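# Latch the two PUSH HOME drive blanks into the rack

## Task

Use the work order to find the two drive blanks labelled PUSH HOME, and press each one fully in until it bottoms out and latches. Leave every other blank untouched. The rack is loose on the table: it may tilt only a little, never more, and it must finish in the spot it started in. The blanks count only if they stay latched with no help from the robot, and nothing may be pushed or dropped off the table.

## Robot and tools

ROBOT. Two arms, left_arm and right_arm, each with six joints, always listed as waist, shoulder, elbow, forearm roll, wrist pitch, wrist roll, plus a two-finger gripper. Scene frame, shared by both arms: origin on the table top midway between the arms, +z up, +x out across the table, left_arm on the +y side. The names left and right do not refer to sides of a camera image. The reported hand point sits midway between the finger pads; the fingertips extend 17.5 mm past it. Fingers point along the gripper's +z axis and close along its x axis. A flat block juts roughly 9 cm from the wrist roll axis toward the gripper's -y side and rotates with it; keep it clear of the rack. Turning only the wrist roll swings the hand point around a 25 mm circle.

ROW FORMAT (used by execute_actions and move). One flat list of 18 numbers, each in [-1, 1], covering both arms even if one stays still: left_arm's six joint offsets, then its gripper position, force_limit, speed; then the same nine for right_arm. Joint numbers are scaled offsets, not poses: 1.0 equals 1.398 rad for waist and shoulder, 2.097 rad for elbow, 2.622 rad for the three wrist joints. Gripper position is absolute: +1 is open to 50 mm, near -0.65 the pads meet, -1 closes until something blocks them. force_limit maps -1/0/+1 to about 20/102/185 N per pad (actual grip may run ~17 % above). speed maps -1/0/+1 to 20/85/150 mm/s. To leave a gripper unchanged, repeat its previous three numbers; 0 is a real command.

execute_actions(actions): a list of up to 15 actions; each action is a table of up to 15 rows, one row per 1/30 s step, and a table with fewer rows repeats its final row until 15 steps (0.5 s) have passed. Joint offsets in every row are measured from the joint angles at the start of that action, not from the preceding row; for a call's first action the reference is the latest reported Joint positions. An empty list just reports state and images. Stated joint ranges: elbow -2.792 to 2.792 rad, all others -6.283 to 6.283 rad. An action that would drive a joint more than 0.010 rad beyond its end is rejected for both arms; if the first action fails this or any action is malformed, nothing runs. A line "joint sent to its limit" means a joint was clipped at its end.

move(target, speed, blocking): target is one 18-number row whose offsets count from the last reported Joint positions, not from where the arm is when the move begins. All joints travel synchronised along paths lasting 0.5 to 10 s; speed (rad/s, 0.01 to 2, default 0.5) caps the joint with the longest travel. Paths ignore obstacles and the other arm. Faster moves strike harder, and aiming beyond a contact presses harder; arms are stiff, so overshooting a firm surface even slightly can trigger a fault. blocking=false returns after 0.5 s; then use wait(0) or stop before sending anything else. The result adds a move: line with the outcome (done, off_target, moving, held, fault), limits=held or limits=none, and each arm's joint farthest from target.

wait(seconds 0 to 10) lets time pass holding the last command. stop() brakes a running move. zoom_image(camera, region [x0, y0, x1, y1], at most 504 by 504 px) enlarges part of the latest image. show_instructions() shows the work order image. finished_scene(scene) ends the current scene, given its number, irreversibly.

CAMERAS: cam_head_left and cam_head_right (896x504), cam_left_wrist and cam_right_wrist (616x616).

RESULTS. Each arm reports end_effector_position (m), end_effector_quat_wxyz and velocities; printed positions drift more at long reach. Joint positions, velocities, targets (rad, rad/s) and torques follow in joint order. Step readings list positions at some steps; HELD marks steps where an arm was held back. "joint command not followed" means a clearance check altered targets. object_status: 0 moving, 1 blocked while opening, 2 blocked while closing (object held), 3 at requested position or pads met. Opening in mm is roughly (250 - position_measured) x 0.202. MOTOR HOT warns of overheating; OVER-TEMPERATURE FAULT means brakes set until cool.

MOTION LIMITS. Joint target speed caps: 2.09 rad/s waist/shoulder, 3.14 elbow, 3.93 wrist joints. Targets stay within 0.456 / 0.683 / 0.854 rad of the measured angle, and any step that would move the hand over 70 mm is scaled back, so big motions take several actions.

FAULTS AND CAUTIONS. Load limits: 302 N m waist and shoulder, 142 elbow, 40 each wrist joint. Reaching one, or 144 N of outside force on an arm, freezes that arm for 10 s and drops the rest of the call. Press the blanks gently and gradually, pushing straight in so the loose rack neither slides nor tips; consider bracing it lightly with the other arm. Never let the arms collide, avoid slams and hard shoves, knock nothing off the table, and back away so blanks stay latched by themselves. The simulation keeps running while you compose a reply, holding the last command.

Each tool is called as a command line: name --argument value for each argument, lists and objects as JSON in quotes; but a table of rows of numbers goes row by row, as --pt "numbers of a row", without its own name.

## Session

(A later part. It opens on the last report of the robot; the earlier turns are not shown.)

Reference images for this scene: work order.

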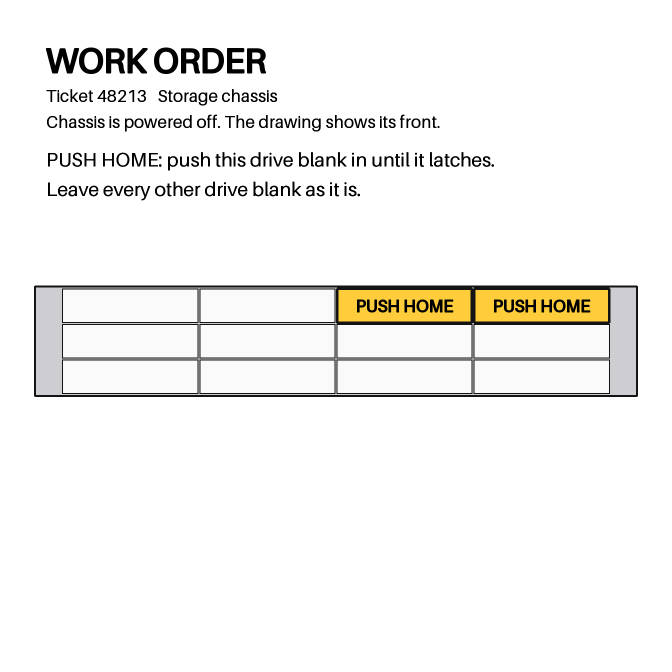

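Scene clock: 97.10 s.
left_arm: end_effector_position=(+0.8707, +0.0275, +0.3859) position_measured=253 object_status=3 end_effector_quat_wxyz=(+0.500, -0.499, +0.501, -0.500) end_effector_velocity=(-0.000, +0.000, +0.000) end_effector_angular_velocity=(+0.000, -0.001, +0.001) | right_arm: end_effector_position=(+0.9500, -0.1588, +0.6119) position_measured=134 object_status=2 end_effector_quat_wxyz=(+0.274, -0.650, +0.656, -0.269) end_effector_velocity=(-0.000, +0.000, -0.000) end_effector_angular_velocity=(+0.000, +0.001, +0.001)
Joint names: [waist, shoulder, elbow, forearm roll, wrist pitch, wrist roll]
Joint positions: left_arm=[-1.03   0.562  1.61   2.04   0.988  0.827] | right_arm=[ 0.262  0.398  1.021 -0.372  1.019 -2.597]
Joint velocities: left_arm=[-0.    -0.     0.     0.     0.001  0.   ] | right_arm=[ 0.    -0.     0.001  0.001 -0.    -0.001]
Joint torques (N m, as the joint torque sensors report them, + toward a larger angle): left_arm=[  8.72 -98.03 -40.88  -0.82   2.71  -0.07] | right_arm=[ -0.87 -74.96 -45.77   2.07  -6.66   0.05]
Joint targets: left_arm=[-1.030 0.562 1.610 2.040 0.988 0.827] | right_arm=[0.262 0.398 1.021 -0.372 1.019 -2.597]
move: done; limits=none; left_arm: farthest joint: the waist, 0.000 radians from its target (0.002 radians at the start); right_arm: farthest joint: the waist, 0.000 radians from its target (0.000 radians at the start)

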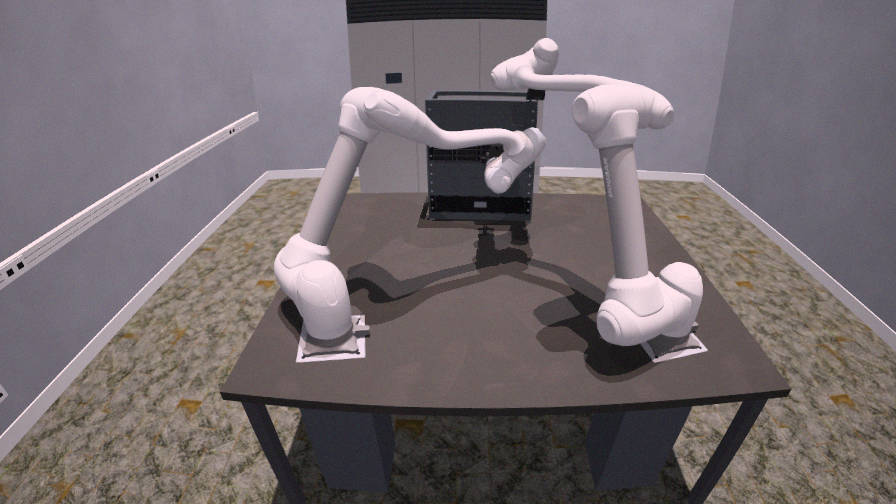

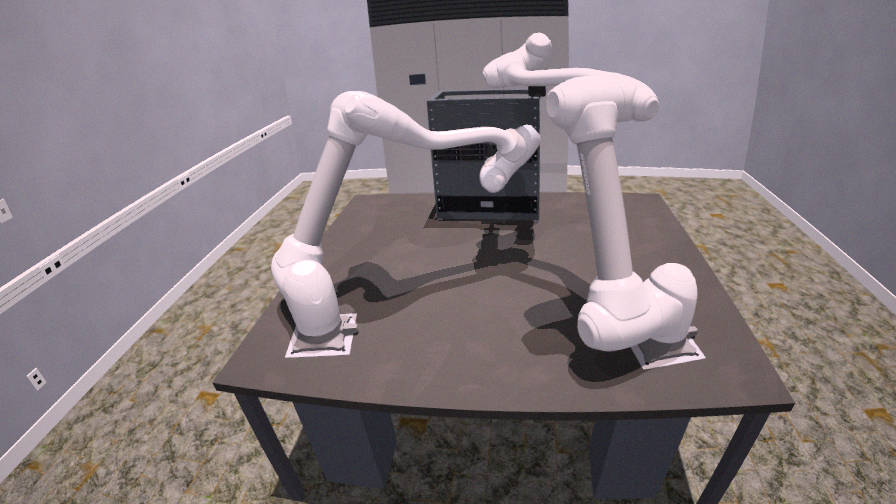

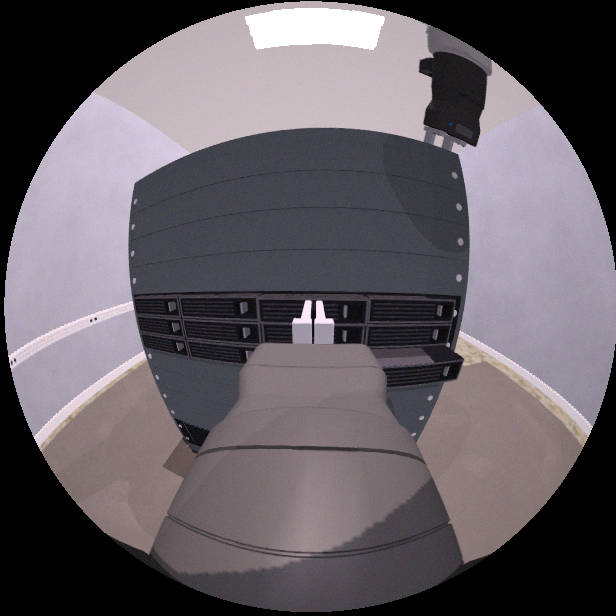

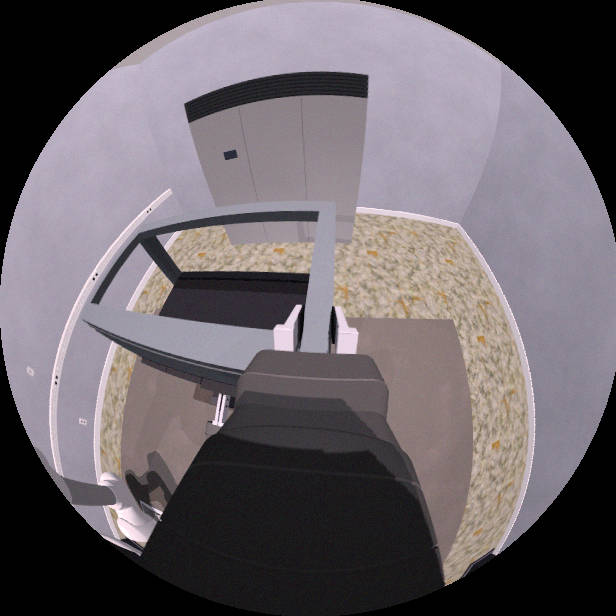

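move --target '[0.0011,0.0009,-0.001,0.0003,-0.0006,0.0001,-1,0,0,0,0,0,0,0,0,-1,1,0]' --speed 0.01

move --target '[0.0009,0.0007,-0.0008,0.0002,-0.0005,0.0001,-1,0,0,0,0,0,0,0,0,-1,1,0]' --speed 0.01

zoom_image --camera "cam_left_wrist" --region '[180,250,400,360]'

Scene clock: 99.27 s.
left_arm: end_effector_position=(+0.8722, +0.0277, +0.3859) position_measured=253 object_status=3 end_effector_quat_wxyz=(+0.500, -0.499, +0.501, -0.500) end_effector_velocity=(+0.000, -0.000, +0.000) end_effector_angular_velocity=(-0.000, -0.000, -0.000) | right_arm: end_effector_position=(+0.9500, -0.1588, +0.6119) position_measured=134 object_status=2 end_effector_quat_wxyz=(+0.274, -0.650, +0.656, -0.269) end_effector_velocity=(+0.000, -0.000, +0.000) end_effector_angular_velocity=(-0.001, -0.001, -0.001)
Joint names: [waist, shoulder, elbow, forearm roll, wrist pitch, wrist roll]
Joint positions: left_arm=[-1.028  0.563  1.608  2.041  0.986  0.827] | right_arm=[ 0.262  0.398  1.021 -0.372  1.019 -2.597]
Joint velocities: left_arm=[ 0. -0. -0.  0. -0. -0.] | right_arm=[-0.     0.    -0.    -0.002  0.     0.   ]
Joint torques (N m, as the joint torque sensors report them, + toward a larger angle): left_arm=[  8.74 -99.14 -41.6   -0.64   2.71  -0.06] | right_arm=[  0.47 -75.37 -45.97   2.14  -6.47   0.  ]
Joint targets: left_arm=[-1.028 0.563 1.608 2.041 0.986 0.827] | right_arm=[0.262 0.398 1.021 -0.372 1.019 -2.597]
move: done; limits=none; left_arm: farthest joint: the waist, 0.000 radians from its target (0.001 radians at the start); right_arm: farthest joint: the waist, 0.000 radians from its target (0.000 radians at the start)

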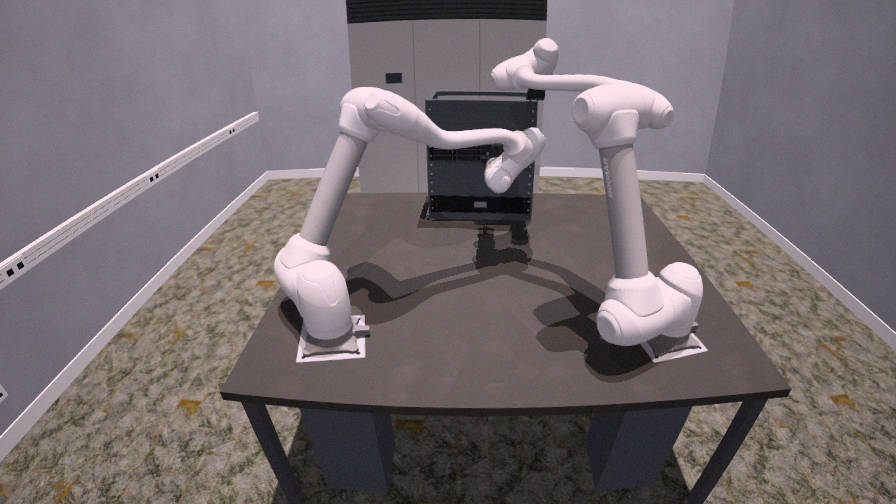

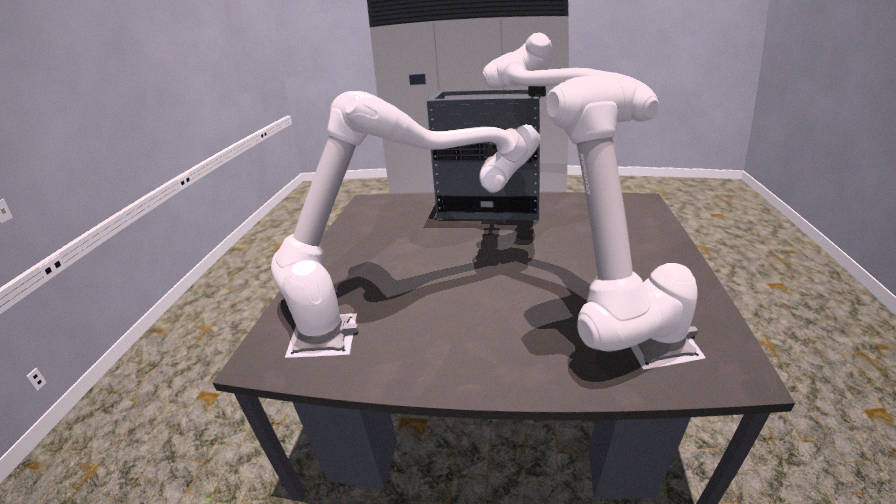

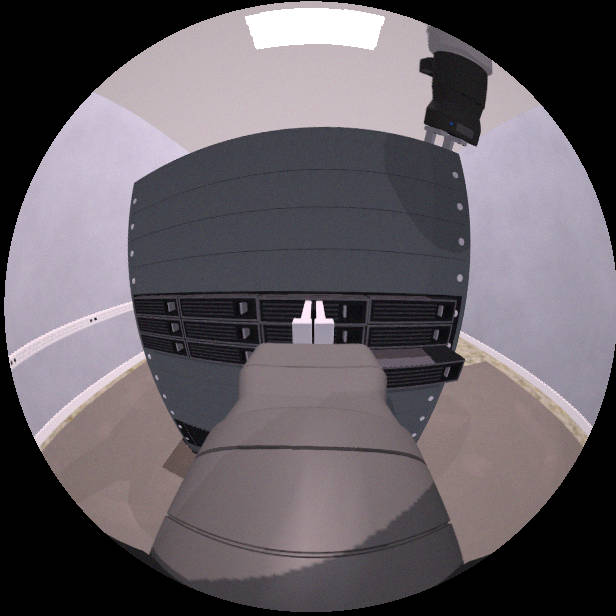

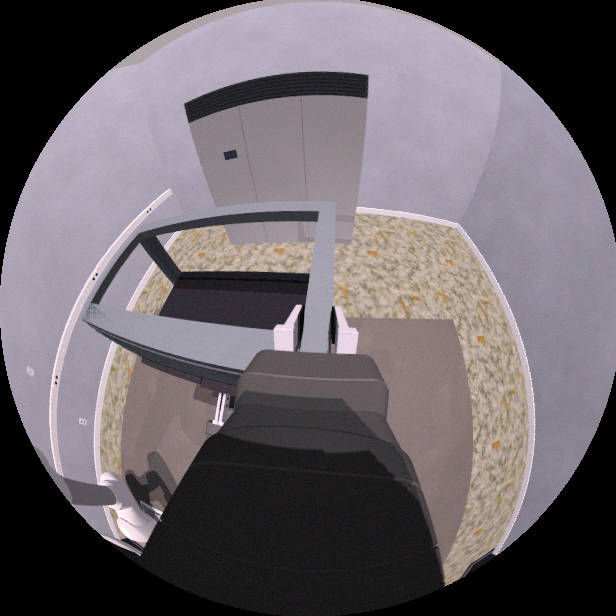

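Scene clock: 99.97 s.
left_arm: end_effector_position=(+0.8734, +0.0278, +0.3858) position_measured=253 object_status=3 end_effector_quat_wxyz=(+0.500, -0.499, +0.501, -0.500) end_effector_velocity=(+0.000, -0.000, -0.001) end_effector_angular_velocity=(+0.001, +0.001, -0.001) | right_arm: end_effector_position=(+0.9500, -0.1588, +0.6119) position_measured=134 object_status=2 end_effector_quat_wxyz=(+0.274, -0.650, +0.656, -0.269) end_effector_velocity=(+0.000, +0.000, +0.001) end_effector_angular_velocity=(+0.000, -0.001, +0.000)
Joint names: [waist, shoulder, elbow, forearm roll, wrist pitch, wrist roll]
Joint positions: left_arm=[-1.027  0.564  1.607  2.042  0.985  0.828] | right_arm=[ 0.262  0.398  1.021 -0.372  1.019 -2.597]
Joint velocities: left_arm=[ 0.     0.     0.    -0.    -0.001  0.001] | right_arm=[ 0.    -0.    -0.001  0.    -0.    -0.001]
Joint torques (N m, as the joint torque sensors report them, + toward a larger angle): left_arm=[  8.85 -99.58 -41.04  -0.58   2.64  -0.16] | right_arm=[ -0.61 -73.69 -45.57   2.05  -6.84  -0.21]
Joint targets: left_arm=[-1.027 0.564 1.607 2.042 0.985 0.828] | right_arm=[0.262 0.398 1.021 -0.372 1.019 -2.597]
move: done; limits=none; left_arm: farthest joint: the waist, 0.000 radians from its target (0.001 radians at the start); right_arm: farthest joint: the waist, 0.000 radians from its target (0.000 radians at the start)

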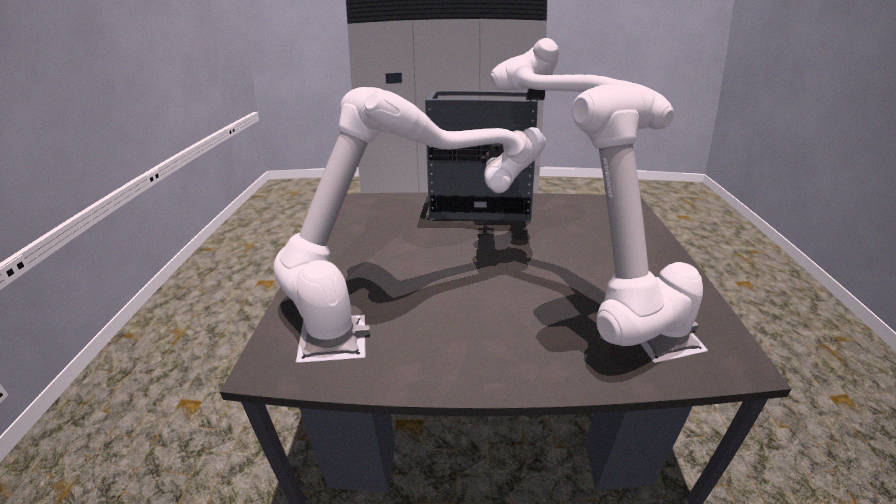

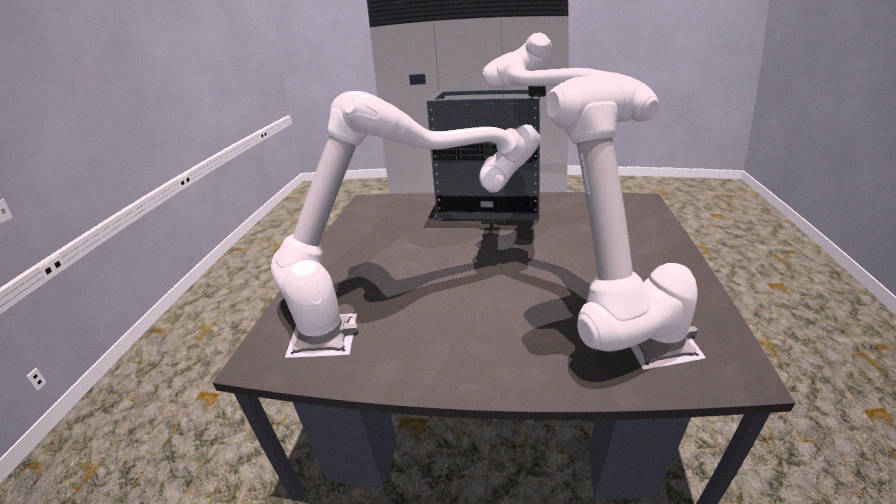

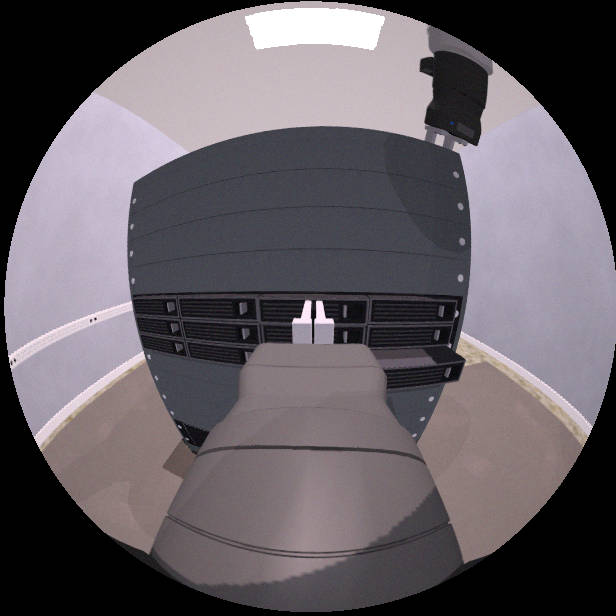

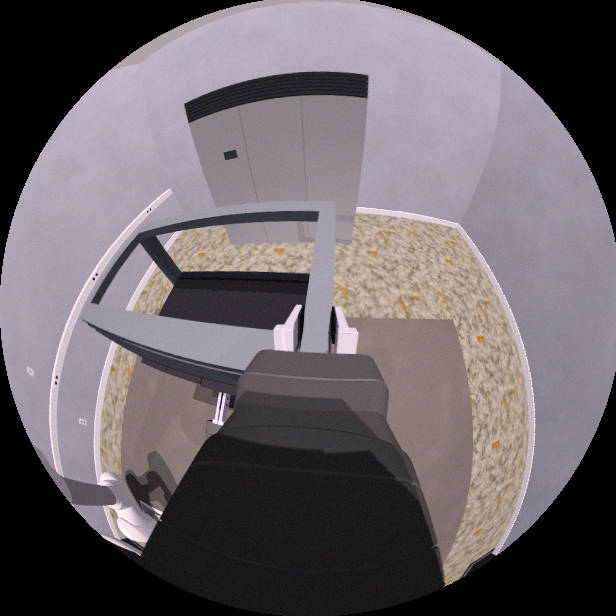

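Region (180, 250, 400, 360) of cam_left_wrist's 616x616 image, scaled by 2.291, with more detail than that image has.

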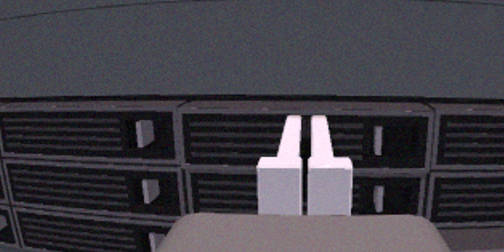

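move --target '[0.0009,0.0007,-0.0008,0.0002,-0.0005,0.0001,-1,0,0,0,0,0,0,0,0,-1,1,0]' --speed 0.01

Scene clock: 101.77 s.
left_arm: end_effector_position=(+0.8746, +0.0280, +0.3858) position_measured=253 object_status=3 end_effector_quat_wxyz=(+0.500, -0.499, +0.501, -0.500) end_effector_velocity=(-0.000, -0.000, +0.000) end_effector_angular_velocity=(+0.003, -0.000, -0.000) | right_arm: end_effector_position=(+0.9500, -0.1588, +0.6119) position_measured=134 object_status=2 end_effector_quat_wxyz=(+0.274, -0.650, +0.656, -0.269) end_effector_velocity=(-0.000, -0.000, -0.001) end_effector_angular_velocity=(-0.001, +0.001, +0.000)
Joint names: [waist, shoulder, elbow, forearm roll, wrist pitch, wrist roll]
Joint positions: left_arm=[-1.025  0.565  1.605  2.042  0.984  0.828] | right_arm=[ 0.262  0.398  1.021 -0.372  1.019 -2.597]
Joint velocities: left_arm=[-0.     0.    -0.     0.     0.     0.003] | right_arm=[-0.    -0.     0.001 -0.001 -0.    -0.   ]
Joint torques (N m, as the joint torque sensors report them, + toward a larger angle): left_arm=[ 10.38 -99.72 -41.26  -0.85   2.69  -0.05] | right_arm=[ -1.38 -75.52 -45.89   2.12  -6.5    0.09]
Joint targets: left_arm=[-1.025 0.565 1.605 2.042 0.984 0.828] | right_arm=[0.262 0.398 1.021 -0.372 1.019 -2.597]
move: done; limits=none; left_arm: farthest joint: the waist, 0.000 radians from its target (0.001 radians at the start); right_arm: farthest joint: the waist, 0.000 radians from its target (0.000 radians at the start)

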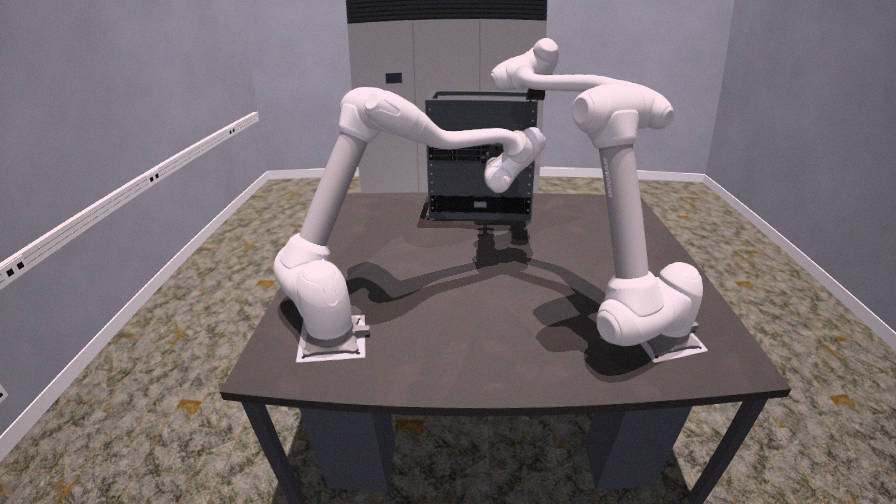

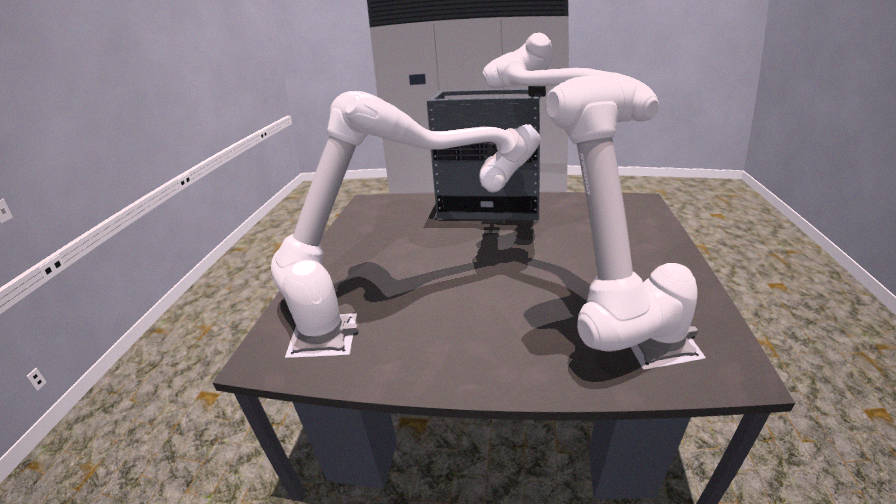

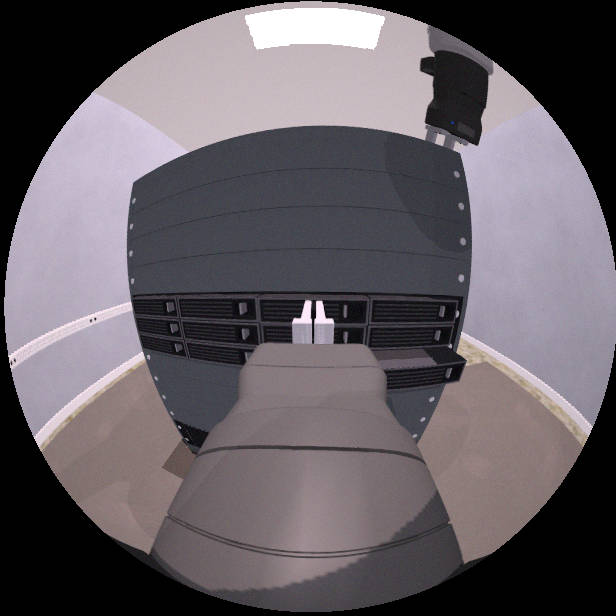

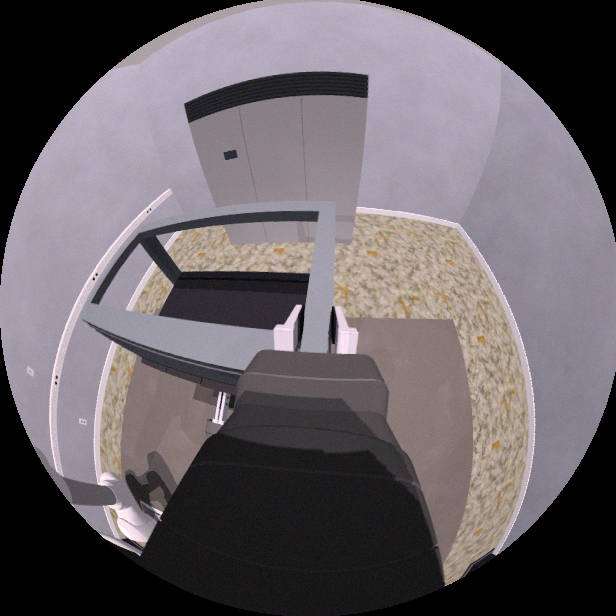

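move --target '[0.0008,0.0006,-0.0007,0.0002,-0.0004,0.0001,-1,0,0,0,0,0,0,0,0,-1,1,0]' --speed 0.01

zoom_image --camera "cam_left_wrist" --region '[180,250,400,360]'

Scene clock: 103.67 s.
left_arm: end_effector_position=(+0.8756, +0.0281, +0.3858) position_measured=253 object_status=3 end_effector_quat_wxyz=(+0.500, -0.499, +0.501, -0.500) end_effector_velocity=(+0.000, +0.001, +0.000) end_effector_angular_velocity=(+0.000, -0.001, +0.001) | right_arm: end_effector_position=(+0.9500, -0.1588, +0.6119) position_measured=134 object_status=2 end_effector_quat_wxyz=(+0.274, -0.650, +0.656, -0.269) end_effector_velocity=(+0.000, -0.000, +0.000) end_effector_angular_velocity=(-0.000, -0.000, -0.000)
Joint names: [waist, shoulder, elbow, forearm roll, wrist pitch, wrist roll]
Joint positions: left_arm=[-1.024  0.566  1.603  2.043  0.983  0.828] | right_arm=[ 0.262  0.398  1.021 -0.372  1.019 -2.597]
Joint velocities: left_arm=[ 0.    -0.     0.    -0.     0.001  0.   ] | right_arm=[-0.     0.    -0.    -0.001  0.     0.   ]
Joint torques (N m, as the joint torque sensors report them, + toward a larger angle): left_arm=[  7.69 -99.68 -42.42  -0.77   2.8   -0.2 ] | right_arm=[ -1.06 -74.17 -45.89   2.14  -6.7   -0.11]
Joint targets: left_arm=[-1.024 0.566 1.603 2.043 0.983 0.828] | right_arm=[0.262 0.398 1.021 -0.372 1.019 -2.597]
move: done; limits=none; left_arm: farthest joint: the waist, 0.000 radians from its target (0.002 radians at the start); right_arm: farthest joint: the waist, 0.000 radians from its target (0.000 radians at the start)

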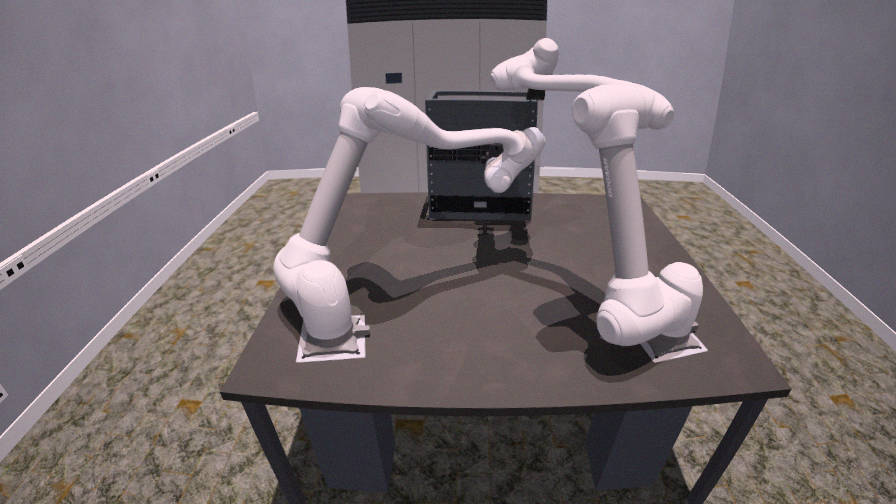

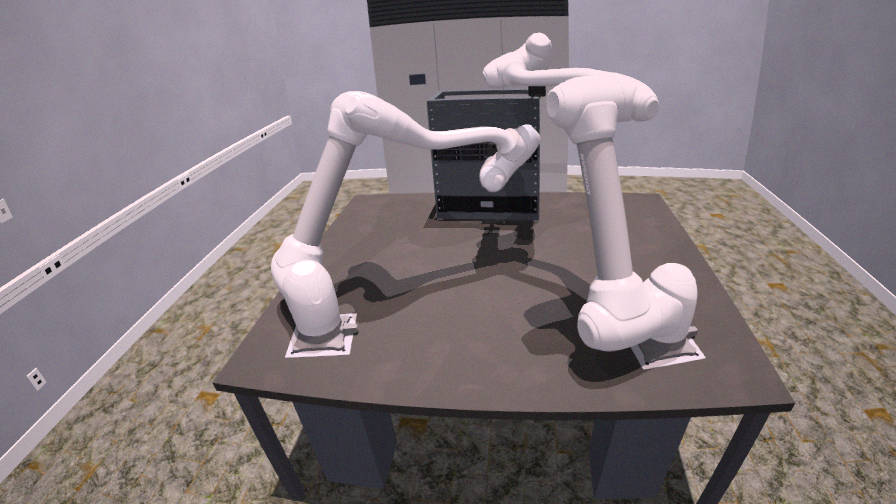

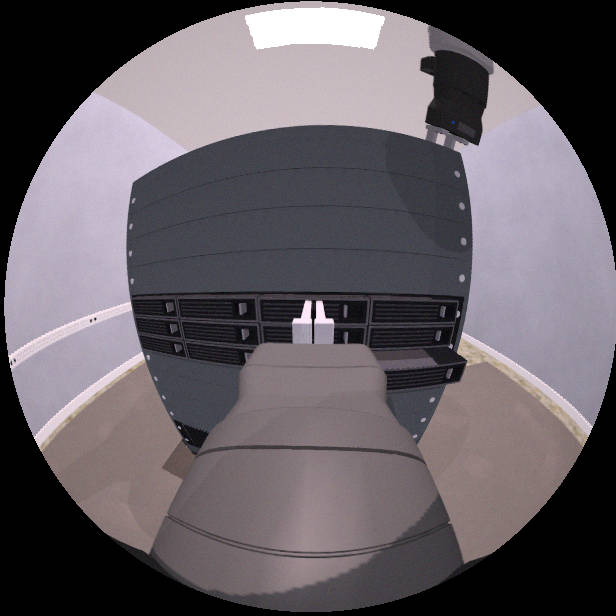

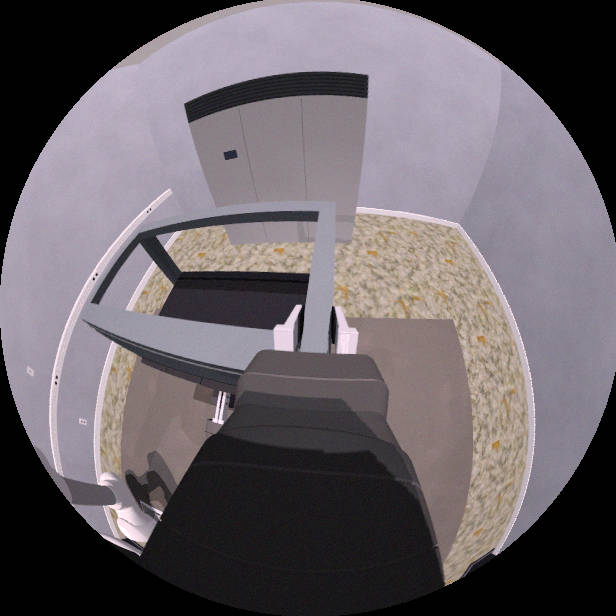

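Region (180, 250, 400, 360) of cam_left_wrist's 616x616 image, scaled by 2.291, with more detail than that image has.

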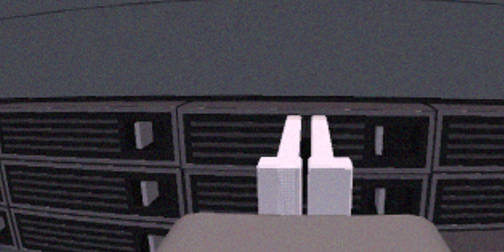

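move --target '[0.0008,0.0006,-0.0007,0.0002,-0.0004,0.0001,-1,0,0,0,0,0,0,0,0,-1,1,0]' --speed 0.01

zoom_image --camera "cam_left_wrist" --region '[180,250,400,360]'

Scene clock: 105.27 s.
left_arm: end_effector_position=(+0.8767, +0.0283, +0.3858) position_measured=253 object_status=3 end_effector_quat_wxyz=(+0.500, -0.499, +0.501, -0.500) end_effector_velocity=(-0.000, +0.000, -0.000) end_effector_angular_velocity=(-0.000, -0.000, +0.000) | right_arm: end_effector_position=(+0.9500, -0.1588, +0.6119) position_measured=134 object_status=2 end_effector_quat_wxyz=(+0.274, -0.650, +0.656, -0.269) end_effector_velocity=(+0.000, +0.000, +0.001) end_effector_angular_velocity=(+0.002, -0.001, -0.000)
Joint names: [waist, shoulder, elbow, forearm roll, wrist pitch, wrist roll]
Joint positions: left_arm=[-1.023  0.567  1.602  2.043  0.982  0.828] | right_arm=[ 0.262  0.398  1.021 -0.372  1.019 -2.597]
Joint velocities: left_arm=[-0.     0.     0.    -0.     0.001 -0.001] | right_arm=[ 0.    -0.    -0.001  0.001 -0.001  0.001]
Joint torques (N m, as the joint torque sensors report them, + toward a larger angle): left_arm=[   7.21 -101.03  -41.13   -0.7     2.76   -0.16] | right_arm=[  0.1  -73.55 -45.04   2.09  -6.75   0.13]
Joint targets: left_arm=[-1.023 0.567 1.602 2.043 0.982 0.828] | right_arm=[0.262 0.398 1.021 -0.372 1.019 -2.597]
move: done; limits=none; left_arm: farthest joint: the waist, 0.000 radians from its target (0.001 radians at the start); right_arm: farthest joint: the waist, 0.000 radians from its target (0.000 radians at the start)

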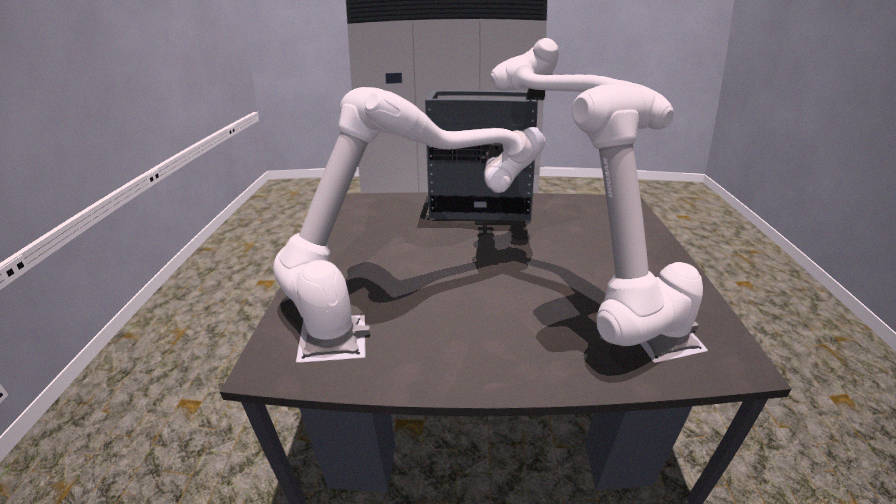

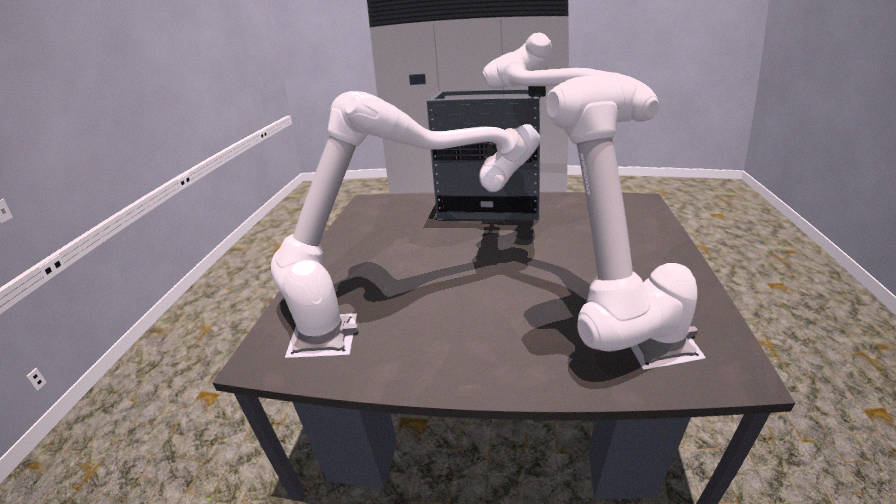

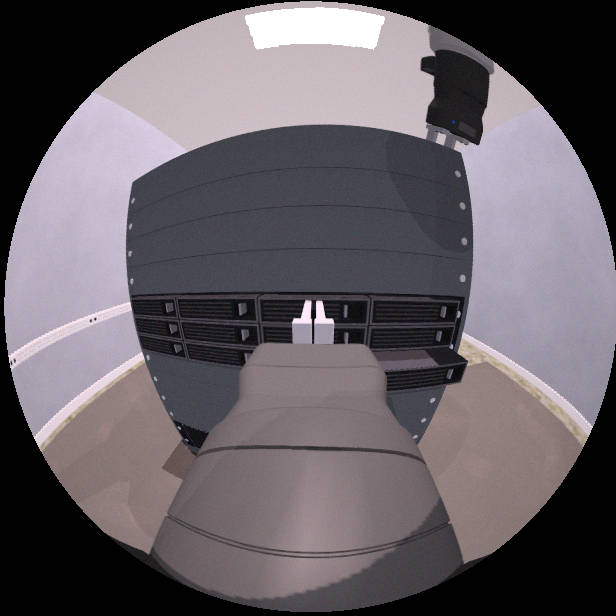

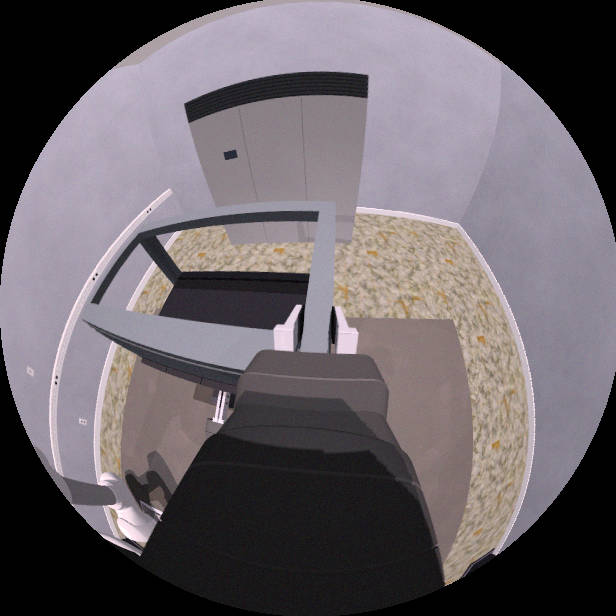

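Region (180, 250, 400, 360) of cam_left_wrist's 616x616 image, scaled by 2.291, with more detail than that image has.

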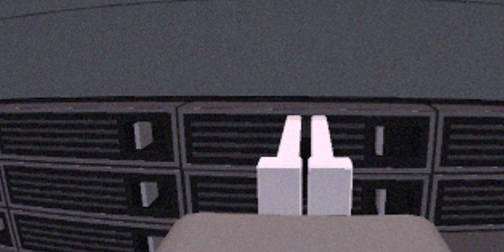

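move --target '[0.0008,0.0006,-0.0007,0.0002,-0.0004,0.0001,-1,0,0,0,0,0,0,0,0,-1,1,0]' --speed 0.01

zoom_image --camera "cam_left_wrist" --region '[180,250,400,360]'

Scene clock: 107.03 s.
left_arm: end_effector_position=(+0.8778, +0.0285, +0.3859) position_measured=253 object_status=3 end_effector_quat_wxyz=(+0.500, -0.499, +0.501, -0.500) end_effector_velocity=(-0.000, +0.000, -0.000) end_effector_angular_velocity=(+0.000, +0.001, -0.000) | right_arm: end_effector_position=(+0.9500, -0.1588, +0.6119) position_measured=134 object_status=2 end_effector_quat_wxyz=(+0.274, -0.650, +0.656, -0.269) end_effector_velocity=(-0.000, -0.000, -0.001) end_effector_angular_velocity=(+0.000, +0.002, -0.001)
Joint names: [waist, shoulder, elbow, forearm roll, wrist pitch, wrist roll]
Joint positions: left_arm=[-1.022  0.568  1.6    2.044  0.981  0.829] | right_arm=[ 0.262  0.398  1.021 -0.372  1.019 -2.597]
Joint velocities: left_arm=[-0.    -0.     0.001 -0.    -0.001  0.   ] | right_arm=[-0.     0.     0.     0.001  0.001  0.   ]
Joint torques (N m, as the joint torque sensors report them, + toward a larger angle): left_arm=[   8.34 -100.13  -41.53   -0.48    3.05    0.02] | right_arm=[ -0.47 -74.3  -45.79   2.28  -6.69   0.11]
Joint targets: left_arm=[-1.022 0.568 1.600 2.044 0.981 0.829] | right_arm=[0.262 0.398 1.021 -0.372 1.019 -2.597]
move: done; limits=none; left_arm: farthest joint: the waist, 0.000 radians from its target (0.001 radians at the start); right_arm: farthest joint: the waist, 0.000 radians from its target (0.000 radians at the start)

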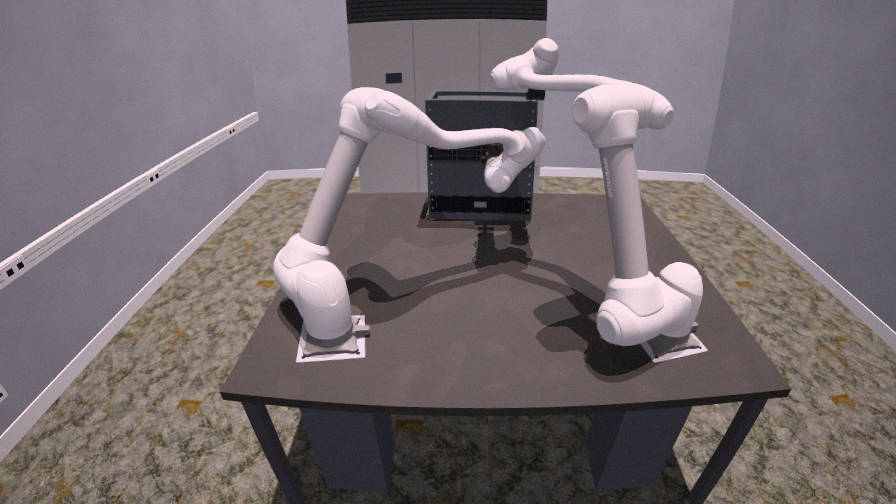

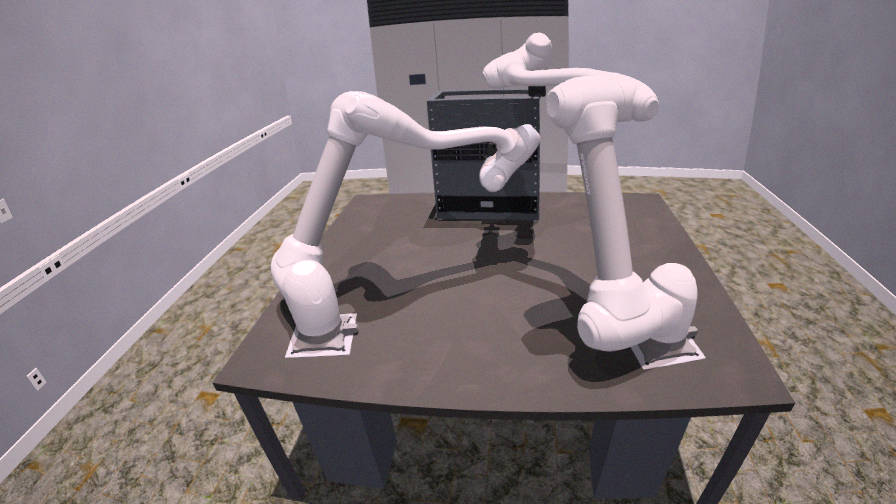

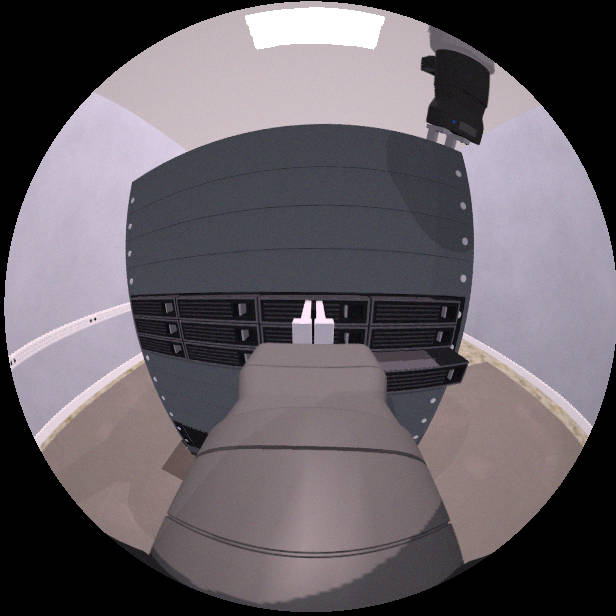

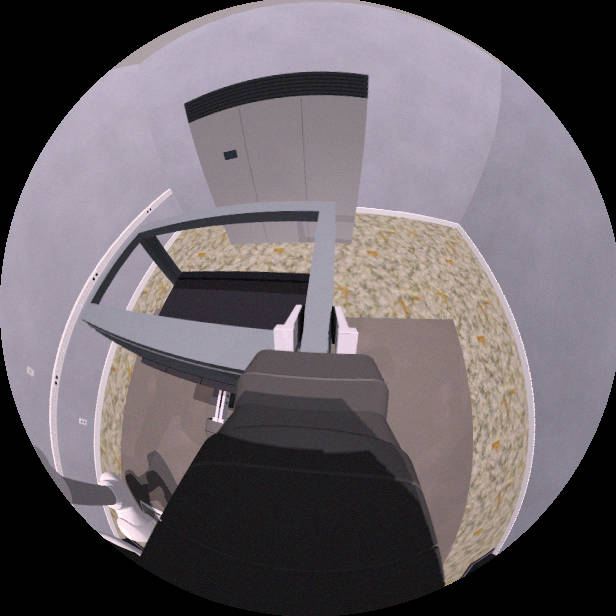

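Region (180, 250, 400, 360) of cam_left_wrist's 616x616 image, scaled by 2.291, with more detail than that image has.

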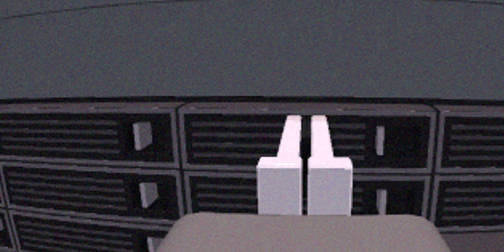

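move --target '[0.0008,0.0006,-0.0007,0.0002,-0.0004,0.0001,-1,0,0,0,0,0,0,0,0,-1,1,0]' --speed 0.01

zoom_image --camera "cam_left_wrist" --region '[180,250,400,360]'

Scene clock: 108.43 s.
left_arm: end_effector_position=(+0.8788, +0.0286, +0.3859) position_measured=253 object_status=3 end_effector_quat_wxyz=(+0.500, -0.499, +0.501, -0.500) end_effector_velocity=(-0.000, -0.000, -0.000) end_effector_angular_velocity=(-0.000, -0.000, -0.000) | right_arm: end_effector_position=(+0.9500, -0.1588, +0.6119) position_measured=134 object_status=2 end_effector_quat_wxyz=(+0.274, -0.650, +0.656, -0.269) end_effector_velocity=(+0.000, +0.000, -0.000) end_effector_angular_velocity=(-0.001, -0.001, +0.001)
Joint names: [waist, shoulder, elbow, forearm roll, wrist pitch, wrist roll]
Joint positions: left_arm=[-1.021  0.569  1.599  2.044  0.98   0.829] | right_arm=[ 0.262  0.398  1.021 -0.372  1.019 -2.597]
Joint velocities: left_arm=[-0.  0. -0.  0.  0. -0.] | right_arm=[-0.    -0.     0.001 -0.001 -0.002 -0.   ]
Joint torques (N m, as the joint torque sensors report them, + toward a larger angle): left_arm=[ 12.75 -99.63 -44.57  -0.46   2.52  -0.11] | right_arm=[  0.97 -74.86 -45.93   2.19  -6.17  -0.22]
Joint targets: left_arm=[-1.021 0.569 1.599 2.044 0.980 0.829] | right_arm=[0.262 0.398 1.021 -0.372 1.019 -2.597]
move: done; limits=none; left_arm: farthest joint: the waist, 0.000 radians from its target (0.001 radians at the start); right_arm: farthest joint: the waist, 0.000 radians from its target (0.000 radians at the start)

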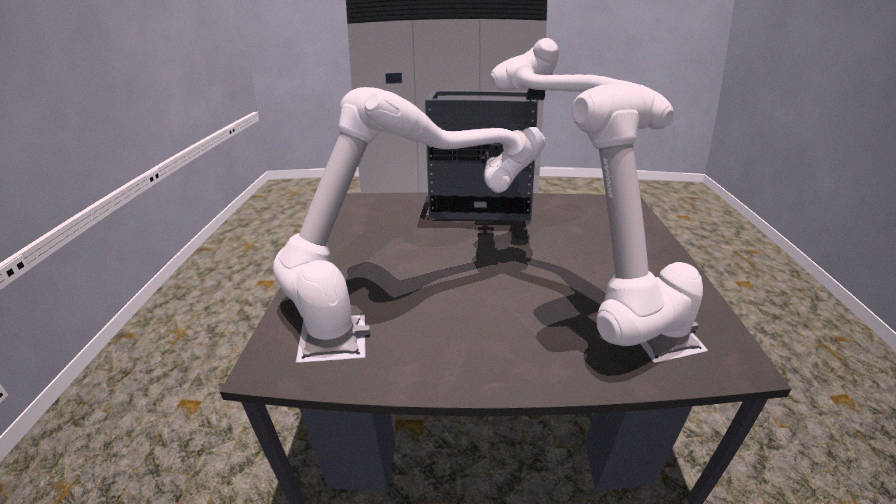

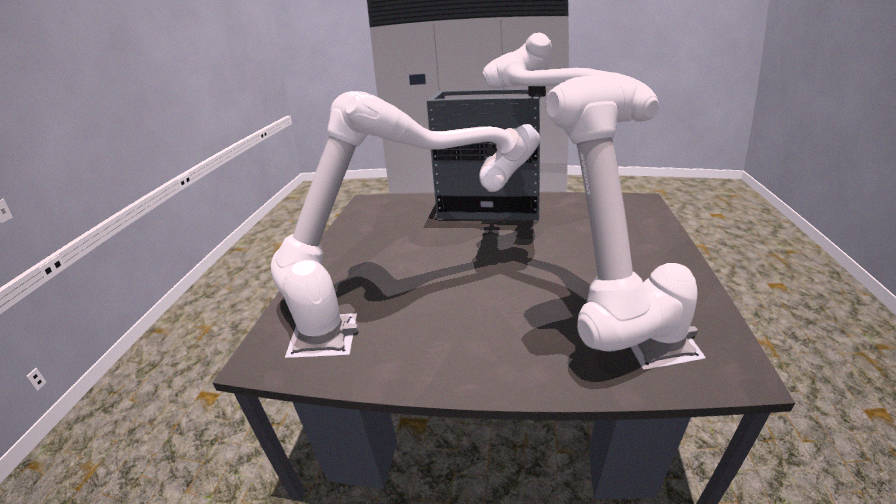

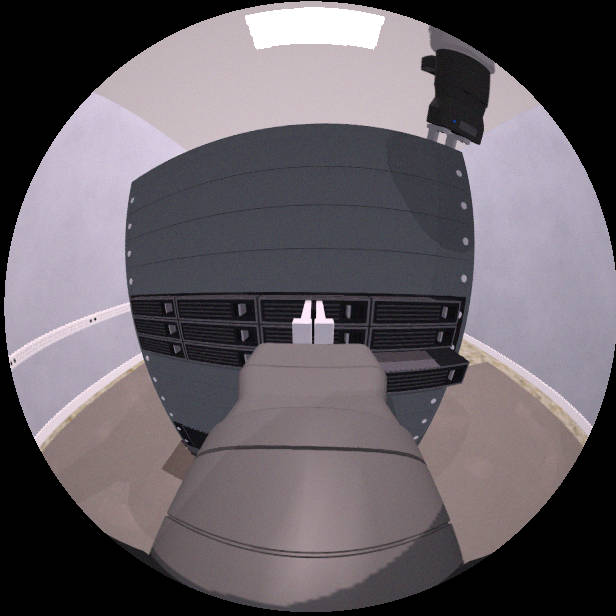

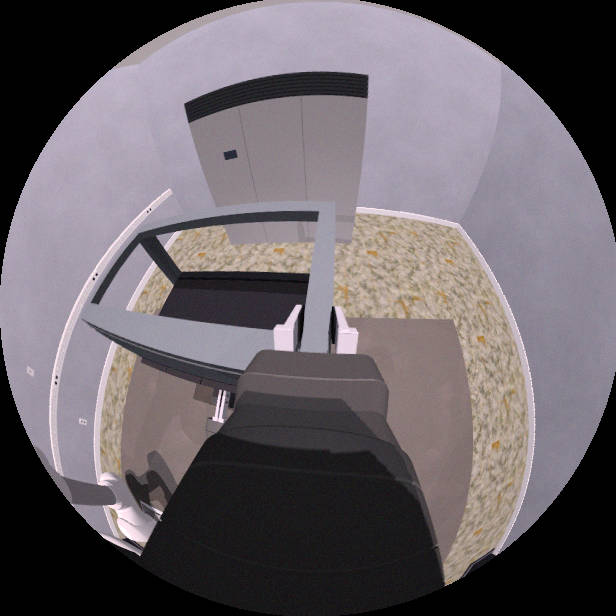

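Region (180, 250, 400, 360) of cam_left_wrist's 616x616 image, scaled by 2.291, with more detail than that image has.

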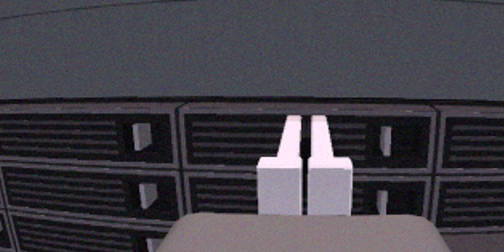

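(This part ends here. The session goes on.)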